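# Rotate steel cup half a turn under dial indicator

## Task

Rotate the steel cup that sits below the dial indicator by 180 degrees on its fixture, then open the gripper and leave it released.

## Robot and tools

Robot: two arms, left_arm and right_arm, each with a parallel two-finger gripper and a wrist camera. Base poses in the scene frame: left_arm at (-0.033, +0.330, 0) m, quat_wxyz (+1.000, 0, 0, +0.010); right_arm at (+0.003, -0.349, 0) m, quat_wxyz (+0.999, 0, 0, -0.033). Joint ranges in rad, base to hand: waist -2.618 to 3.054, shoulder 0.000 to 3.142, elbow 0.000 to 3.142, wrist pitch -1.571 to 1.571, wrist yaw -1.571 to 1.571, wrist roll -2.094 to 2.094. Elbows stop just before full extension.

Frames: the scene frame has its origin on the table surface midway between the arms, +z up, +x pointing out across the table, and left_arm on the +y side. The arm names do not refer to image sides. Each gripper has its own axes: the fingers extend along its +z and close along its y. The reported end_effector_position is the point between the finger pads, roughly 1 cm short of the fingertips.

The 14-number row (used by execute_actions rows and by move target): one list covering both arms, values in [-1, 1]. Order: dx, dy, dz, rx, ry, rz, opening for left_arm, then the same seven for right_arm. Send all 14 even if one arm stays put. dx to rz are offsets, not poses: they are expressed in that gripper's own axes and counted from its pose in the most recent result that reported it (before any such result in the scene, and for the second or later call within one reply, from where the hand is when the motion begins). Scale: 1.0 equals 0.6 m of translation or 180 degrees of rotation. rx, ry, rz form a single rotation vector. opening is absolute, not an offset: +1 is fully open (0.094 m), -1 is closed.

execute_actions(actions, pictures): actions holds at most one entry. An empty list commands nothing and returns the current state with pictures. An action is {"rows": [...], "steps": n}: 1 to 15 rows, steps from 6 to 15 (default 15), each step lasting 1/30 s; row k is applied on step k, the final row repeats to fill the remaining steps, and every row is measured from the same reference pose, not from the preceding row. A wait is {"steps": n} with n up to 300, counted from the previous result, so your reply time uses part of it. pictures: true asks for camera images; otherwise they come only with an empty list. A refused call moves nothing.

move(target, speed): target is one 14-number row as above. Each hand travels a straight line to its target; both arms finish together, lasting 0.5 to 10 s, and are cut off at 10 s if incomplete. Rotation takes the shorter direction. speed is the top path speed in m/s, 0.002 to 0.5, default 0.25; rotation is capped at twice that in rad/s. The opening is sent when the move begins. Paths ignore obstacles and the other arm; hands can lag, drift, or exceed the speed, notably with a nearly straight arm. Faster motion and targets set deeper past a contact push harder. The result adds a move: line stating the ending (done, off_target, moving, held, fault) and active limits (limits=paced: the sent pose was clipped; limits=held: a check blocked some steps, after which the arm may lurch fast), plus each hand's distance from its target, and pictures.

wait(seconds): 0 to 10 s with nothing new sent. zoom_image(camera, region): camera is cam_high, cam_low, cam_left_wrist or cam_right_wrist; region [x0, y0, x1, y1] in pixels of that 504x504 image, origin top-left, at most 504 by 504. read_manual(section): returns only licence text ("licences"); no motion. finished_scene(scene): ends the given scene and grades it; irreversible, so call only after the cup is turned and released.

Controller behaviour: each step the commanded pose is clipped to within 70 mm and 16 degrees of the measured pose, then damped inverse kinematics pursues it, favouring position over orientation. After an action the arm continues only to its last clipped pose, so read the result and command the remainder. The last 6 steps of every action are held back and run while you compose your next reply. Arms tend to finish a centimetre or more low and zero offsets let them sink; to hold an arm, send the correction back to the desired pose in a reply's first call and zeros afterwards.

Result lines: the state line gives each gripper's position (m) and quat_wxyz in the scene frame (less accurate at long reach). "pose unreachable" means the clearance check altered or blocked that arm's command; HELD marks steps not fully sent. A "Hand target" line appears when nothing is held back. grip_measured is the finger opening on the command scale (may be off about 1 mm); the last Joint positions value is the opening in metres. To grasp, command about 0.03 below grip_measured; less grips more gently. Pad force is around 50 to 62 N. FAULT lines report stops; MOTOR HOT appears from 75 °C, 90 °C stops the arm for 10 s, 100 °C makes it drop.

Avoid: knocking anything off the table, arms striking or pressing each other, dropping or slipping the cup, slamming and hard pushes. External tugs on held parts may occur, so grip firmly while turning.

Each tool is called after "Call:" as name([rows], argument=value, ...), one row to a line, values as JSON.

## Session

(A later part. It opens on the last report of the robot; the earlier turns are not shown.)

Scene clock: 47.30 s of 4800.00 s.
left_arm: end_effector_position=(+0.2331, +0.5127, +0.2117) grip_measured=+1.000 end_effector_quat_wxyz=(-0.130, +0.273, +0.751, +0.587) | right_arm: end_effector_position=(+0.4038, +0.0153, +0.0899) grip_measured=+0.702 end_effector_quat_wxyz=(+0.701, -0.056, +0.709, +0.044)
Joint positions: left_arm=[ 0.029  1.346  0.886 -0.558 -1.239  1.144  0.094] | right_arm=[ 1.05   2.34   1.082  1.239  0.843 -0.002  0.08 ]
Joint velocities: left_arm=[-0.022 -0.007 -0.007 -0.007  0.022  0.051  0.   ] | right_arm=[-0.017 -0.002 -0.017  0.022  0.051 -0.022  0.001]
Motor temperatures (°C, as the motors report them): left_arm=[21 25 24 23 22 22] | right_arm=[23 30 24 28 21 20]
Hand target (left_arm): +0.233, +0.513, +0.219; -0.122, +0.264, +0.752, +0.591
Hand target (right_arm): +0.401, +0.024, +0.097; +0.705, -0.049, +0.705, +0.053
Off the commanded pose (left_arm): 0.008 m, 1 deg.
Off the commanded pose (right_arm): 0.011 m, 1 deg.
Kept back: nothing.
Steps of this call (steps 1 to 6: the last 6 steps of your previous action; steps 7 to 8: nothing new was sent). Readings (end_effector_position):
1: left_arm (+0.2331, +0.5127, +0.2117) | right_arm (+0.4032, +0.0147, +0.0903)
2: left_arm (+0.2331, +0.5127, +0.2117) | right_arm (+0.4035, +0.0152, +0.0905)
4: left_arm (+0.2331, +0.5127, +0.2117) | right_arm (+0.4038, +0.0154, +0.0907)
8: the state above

Call:
execute_actions([
  {"rows": [
[0.0072,0.0099,-0.0033,-0.0027,0,-0.0074,1, -0.012,0.014,-0.002,0,-0.005,0.008,0.66],
[0.0072,0.0099,-0.0033,-0.0027,0,-0.0074,1, -0.012,0.014,-0.002,0,-0.005,0.008,0.62],
[0.0072,0.0099,-0.0033,-0.0027,0,-0.0074,1, -0.012,0.014,-0.002,0,-0.005,0.008,0.59],
[0.0072,0.0099,-0.0033,-0.0027,0,-0.0074,1, -0.012,0.014,-0.002,0,-0.005,0.008,0.56],
[0.0072,0.0099,-0.0033,-0.0027,0,-0.0074,1, -0.012,0.014,-0.002,0,-0.005,0.008,0.54],
[0.0072,0.0099,-0.0033,-0.0027,0,-0.0074,1, -0.012,0.013,-0.002,0,-0.005,0.008,0.52],
[0.0072,0.0099,-0.0033,-0.0027,0,-0.0074,1, -0.012,0.012,-0.002,0,-0.005,0.008,0.50],
[0.0072,0.0099,-0.0033,-0.0027,0,-0.0074,1, -0.012,0.011,-0.002,0,-0.005,0.008,0.48],
[0.0072,0.0099,-0.0033,-0.0027,0,-0.0074,1, -0.012,0.010,-0.002,0,-0.005,0.008,0.46],
[0.0072,0.0099,-0.0033,-0.0027,0,-0.0074,1, -0.012,0.010,-0.002,0,-0.005,0.008,0.44]
], "steps": 12},
])

Call:
execute_actions([
  {"steps": 8},
], pictures=true)

Scene clock: 48.17 s of 4800.00 s.
left_arm: end_effector_position=(+0.2331, +0.5127, +0.2117) grip_measured=+1.000 end_effector_quat_wxyz=(-0.130, +0.273, +0.751, +0.587) | right_arm: end_effector_position=(+0.4024, +0.0164, +0.0894) grip_measured=+0.531 end_effector_quat_wxyz=(+0.701, -0.057, +0.710, +0.044)
Joint positions: left_arm=[ 0.029  1.346  0.886 -0.558 -1.239  1.144  0.094] | right_arm=[ 1.053  2.341  1.082  1.237  0.845 -0.002  0.072]
Joint velocities: left_arm=[ 0.002 -0.002 -0.007  0.022 -0.066 -0.007  0.   ] | right_arm=[ 0.046  0.012  0.017 -0.037  0.007 -0.022 -0.017]
Motor temperatures (°C, as the motors report them): left_arm=[21 25 24 23 22 22] | right_arm=[23 30 24 28 21 20]
Steps of this call (steps 1 to 20: nothing new was sent; steps 21 to 26: the first 6 steps of this action). Readings (end_effector_position):
21: left_arm (+0.2331, +0.5127, +0.2117) | right_arm (+0.4038, +0.0151, +0.0894)
22: left_arm (+0.2331, +0.5127, +0.2117) | right_arm (+0.4038, +0.0149, +0.0894)
24: left_arm (+0.2331, +0.5127, +0.2117) | right_arm (+0.4037, +0.0151, +0.0894)
26: the state above

Scene clock: 48.43 s of 4800.00 s.
left_arm: end_effector_position=(+0.2331, +0.5127, +0.2117) grip_measured=+1.000 end_effector_quat_wxyz=(-0.130, +0.273, +0.751, +0.587) | right_arm: end_effector_position=(+0.4022, +0.0165, +0.0894) grip_measured=+0.471 end_effector_quat_wxyz=(+0.701, -0.057, +0.710, +0.043)
Joint positions: left_arm=[ 0.029  1.346  0.886 -0.558 -1.239  1.144  0.094] | right_arm=[ 1.054  2.341  1.082  1.237  0.846 -0.002  0.069]
Joint velocities: left_arm=[-0.007  0.012 -0.022 -0.007  0.007 -0.022  0.   ] | right_arm=[ 0.007 -0.002 -0.022  0.022 -0.095 -0.022 -0.001]
Motor temperatures (°C, as the motors report them): left_arm=[21 25 24 23 22 22] | right_arm=[23 30 24 28 21 20]
Hand target (left_arm): +0.233, +0.513, +0.219; -0.122, +0.264, +0.752, +0.591
Hand target (right_arm): +0.402, +0.021, +0.097; +0.706, -0.046, +0.705, +0.053
Off the commanded pose (left_arm): 0.008 m, 1 deg.
Off the commanded pose (right_arm): 0.009 m, 2 deg.
Kept back: nothing.
Steps of this call (steps 1 to 6: the last 6 steps of your previous action; steps 7 to 8: nothing new was sent). Readings (end_effector_position):
1: left_arm (+0.2331, +0.5127, +0.2117) | right_arm (+0.4022, +0.0165, +0.0894)
2: left_arm (+0.2331, +0.5127, +0.2117) | right_arm (+0.4022, +0.0165, +0.0894)
4: left_arm (+0.2331, +0.5127, +0.2117) | right_arm (+0.4022, +0.0165, +0.0894)
8: the state above
camera_calibration (this result's frames):
cam_left_wrist: T_world_to_cam=[[-0.688063, -0.0869605, -0.720422, 0.355728], [-0.710902, -0.118368, 0.693259, 0.124829], [-0.145561, 0.989155, 0.0196241, -0.354574], [0, 0, 0, 1]] pos_world=[0.281893, 0.396439, 0.176694]
cam_right_wrist: T_world_to_cam=[[0.165402, -0.946468, 0.277203, -0.0670422], [-0.459142, -0.322655, -0.827697, 0.306112], [0.872829, 0.00962736, -0.487931, -0.188291], [0, 0, 0, 1]] pos_world=[0.315983, 0.037128, 0.180079]

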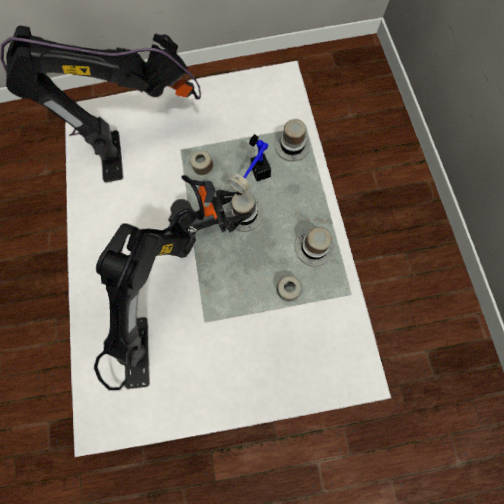

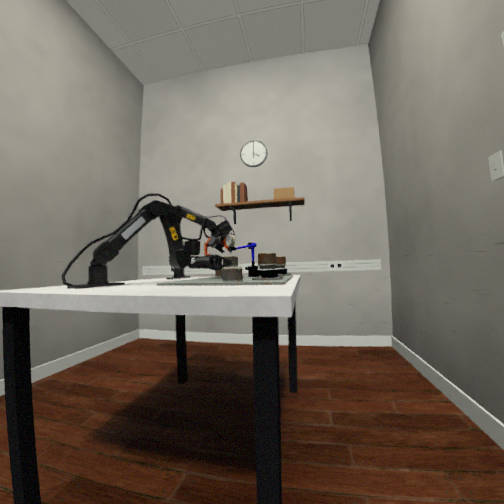

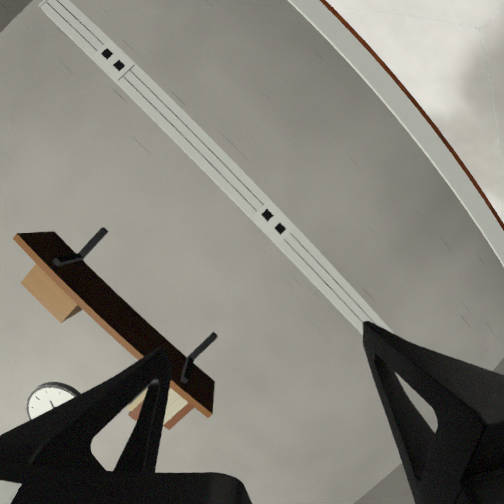

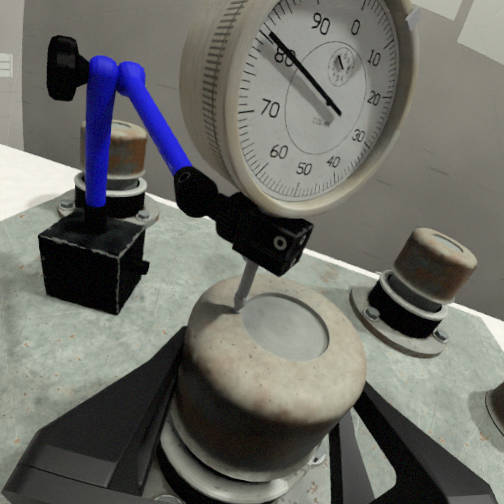

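Call:
move(target=[0.0072,0.0099,-0.0033,-0.0027,0,-0.0074,1, -0.004,0.0065,0,-0.4910,-0.0093,-0.0072,0.435], speed=0.25)

Scene clock: 53.60 s of 4800.00 s.
left_arm: end_effector_position=(+0.2333, +0.5126, +0.2114) grip_measured=+1.000 end_effector_quat_wxyz=(-0.130, +0.273, +0.752, +0.586) | right_arm: end_effector_position=(+0.4012, +0.0211, +0.0889) grip_measured=+0.471 end_effector_quat_wxyz=(-0.479, +0.537, -0.466, -0.515)
Joint positions: left_arm=[ 0.029  1.346  0.886 -0.558 -1.237  1.144  0.094] | right_arm=[ 0.496  2.462  1.358  1.073 -1.247 -0.064  0.069]
Joint velocities: left_arm=[ 0.002  0.002 -0.017 -0.037  0.037  0.037  0.   ] | right_arm=[ 0.002 -0.007  0.012 -0.037 -0.066 -0.095  0.   ]
Motor temperatures (°C, as the motors report them): left_arm=[21 25 24 23 22 22] | right_arm=[23 30 24 29 21 20]
Hand target (left_arm): +0.233, +0.513, +0.219; -0.122, +0.264, +0.752, +0.591
Hand target (right_arm): +0.404, +0.022, +0.091; -0.473, +0.536, -0.469, -0.519
Off the commanded pose (left_arm): 0.008 m, 1 deg.
Off the commanded pose (right_arm): 0.003 m, 1 deg.
Kept back: nothing.
move: done
camera_calibration (this result's frames):
cam_left_wrist: T_world_to_cam=[[-0.688099, -0.0875356, -0.720318, 0.355906], [-0.711109, -0.116165, 0.693419, 0.124076], [-0.144374, 0.989365, 0.0176853, -0.35439], [0, 0, 0, 1]] pos_world=[0.281965, 0.396189, 0.176597]
cam_right_wrist: T_world_to_cam=[[0.947103, 0.130546, 0.293177, -0.400213], [0.319652, -0.465112, -0.825526, -0.00287784], [0.0285913, 0.875573, -0.482239, 0.13218], [0, 0, 0, 1]] pos_world=[0.376184, -0.0648255, 0.1787]

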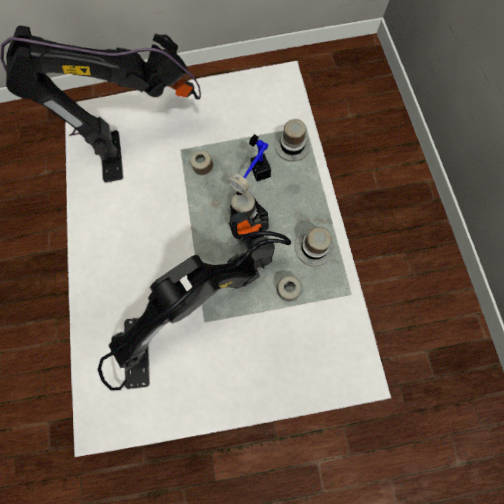

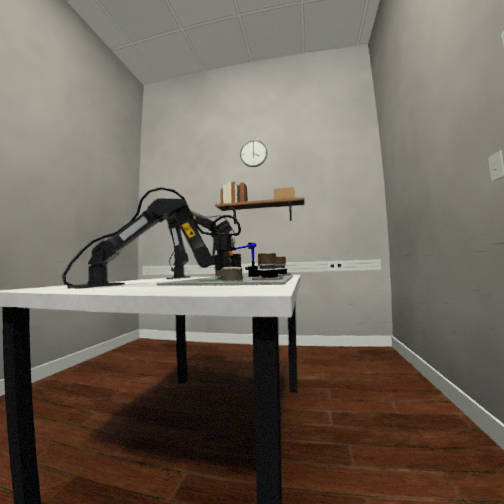

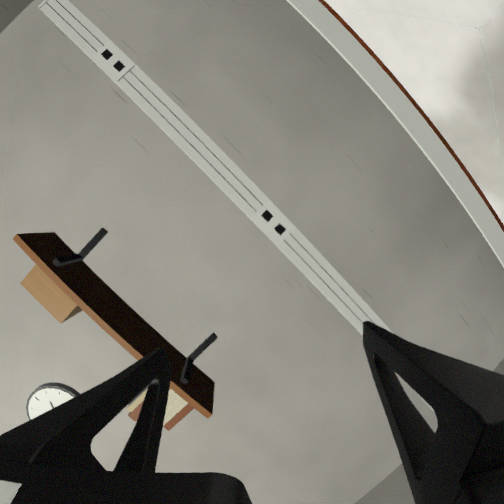

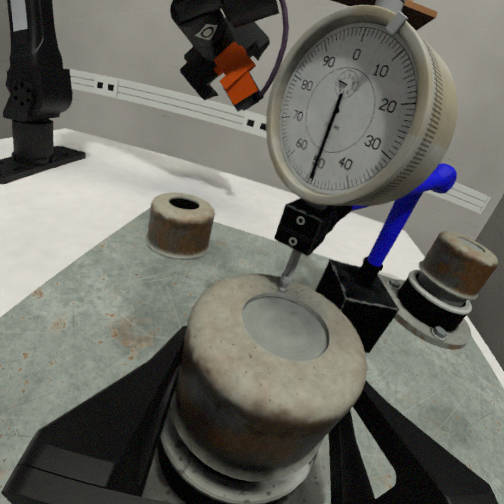

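Call:
zoom_image(camera="cam_right_wrist", region=[170, 265, 380, 425])

Region (170, 265, 380, 425) of cam_right_wrist's 504x504 image, scaled by 2.400, with more detail than that image has; it fills the top 384 rows of this view, and the rest is white.

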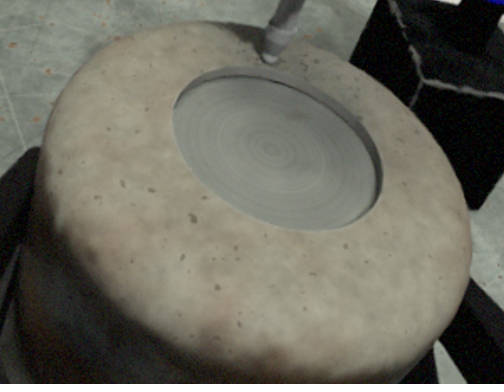

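Call:
move(target=[0.0072,0.0099,-0.0033,-0.0027,0,-0.0074,1, -0.015,0,-0.11,0,0,0,1], speed=0.12)

Scene clock: 55.40 s of 4800.00 s.
left_arm: end_effector_position=(+0.2334, +0.5125, +0.2112) grip_measured=+1.000 end_effector_quat_wxyz=(-0.129, +0.273, +0.752, +0.586) | right_arm: end_effector_position=(+0.4108, -0.0423, +0.0860) grip_measured=+1.000 end_effector_quat_wxyz=(-0.473, +0.529, -0.476, -0.518)
Joint positions: left_arm=[ 0.029  1.346  0.886 -0.558 -1.236  1.144  0.094] | right_arm=[ 0.358  2.423  1.277  1.07  -1.377 -0.082  0.094]
Joint velocities: left_arm=[-0.002 -0.012  0.007 -0.007  0.081 -0.007  0.   ] | right_arm=[ 0.007 -0.007  0.017  0.022 -0.022 -0.081  0.   ]
Motor temperatures (°C, as the motors report them): left_arm=[21 25 24 23 22 22] | right_arm=[23 30 24 28 21 20]
Hand target (left_arm): +0.233, +0.513, +0.219; -0.122, +0.265, +0.752, +0.591
Hand target (right_arm): +0.409, -0.044, +0.098; -0.479, +0.537, -0.466, -0.515
Off the commanded pose (left_arm): 0.008 m, 1 deg.
Off the commanded pose (right_arm): 0.013 m, 2 deg.
Kept back: nothing.
move: off_target (right_arm)
camera_calibration (this result's frames):
cam_left_wrist: T_world_to_cam=[[-0.688117, -0.087823, -0.720265, 0.355995], [-0.711212, -0.115063, 0.693497, 0.123699], [-0.143781, 0.989468, 0.0167158, -0.354298], [0, 0, 0, 1]] pos_world=[0.282001, 0.396064, 0.176548]
cam_right_wrist: T_world_to_cam=[[0.955568, 0.124381, 0.267244, -0.401658], [0.293838, -0.474024, -0.830036, -0.0272591], [0.0234389, 0.871682, -0.48951, 0.188636], [0, 0, 0, 1]] pos_world=[0.3874, -0.127393, 0.177054]

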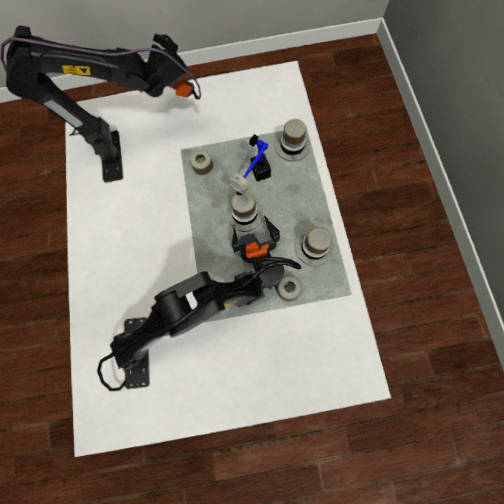

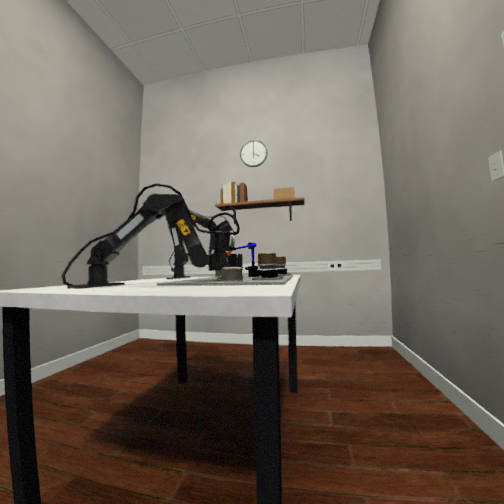

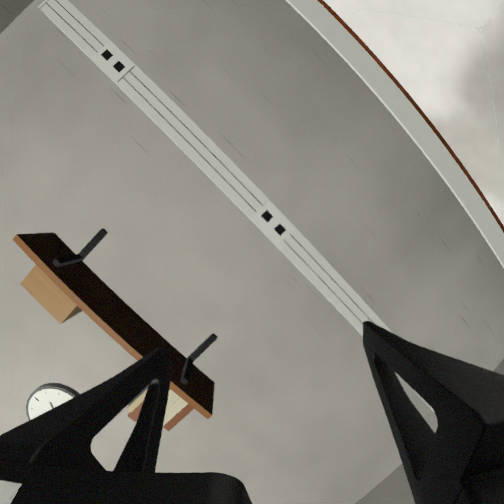

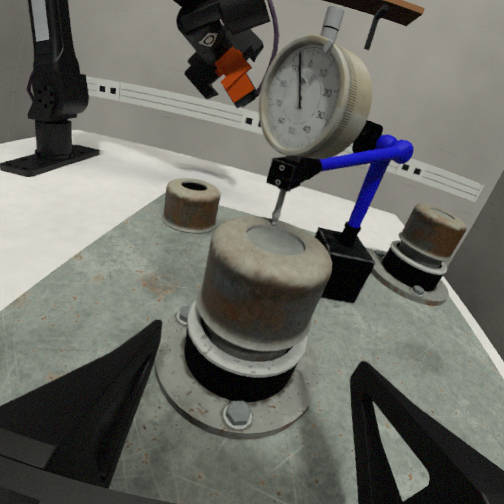

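Call:
finished_scene(scene=1)

The scene is finished: the task was done.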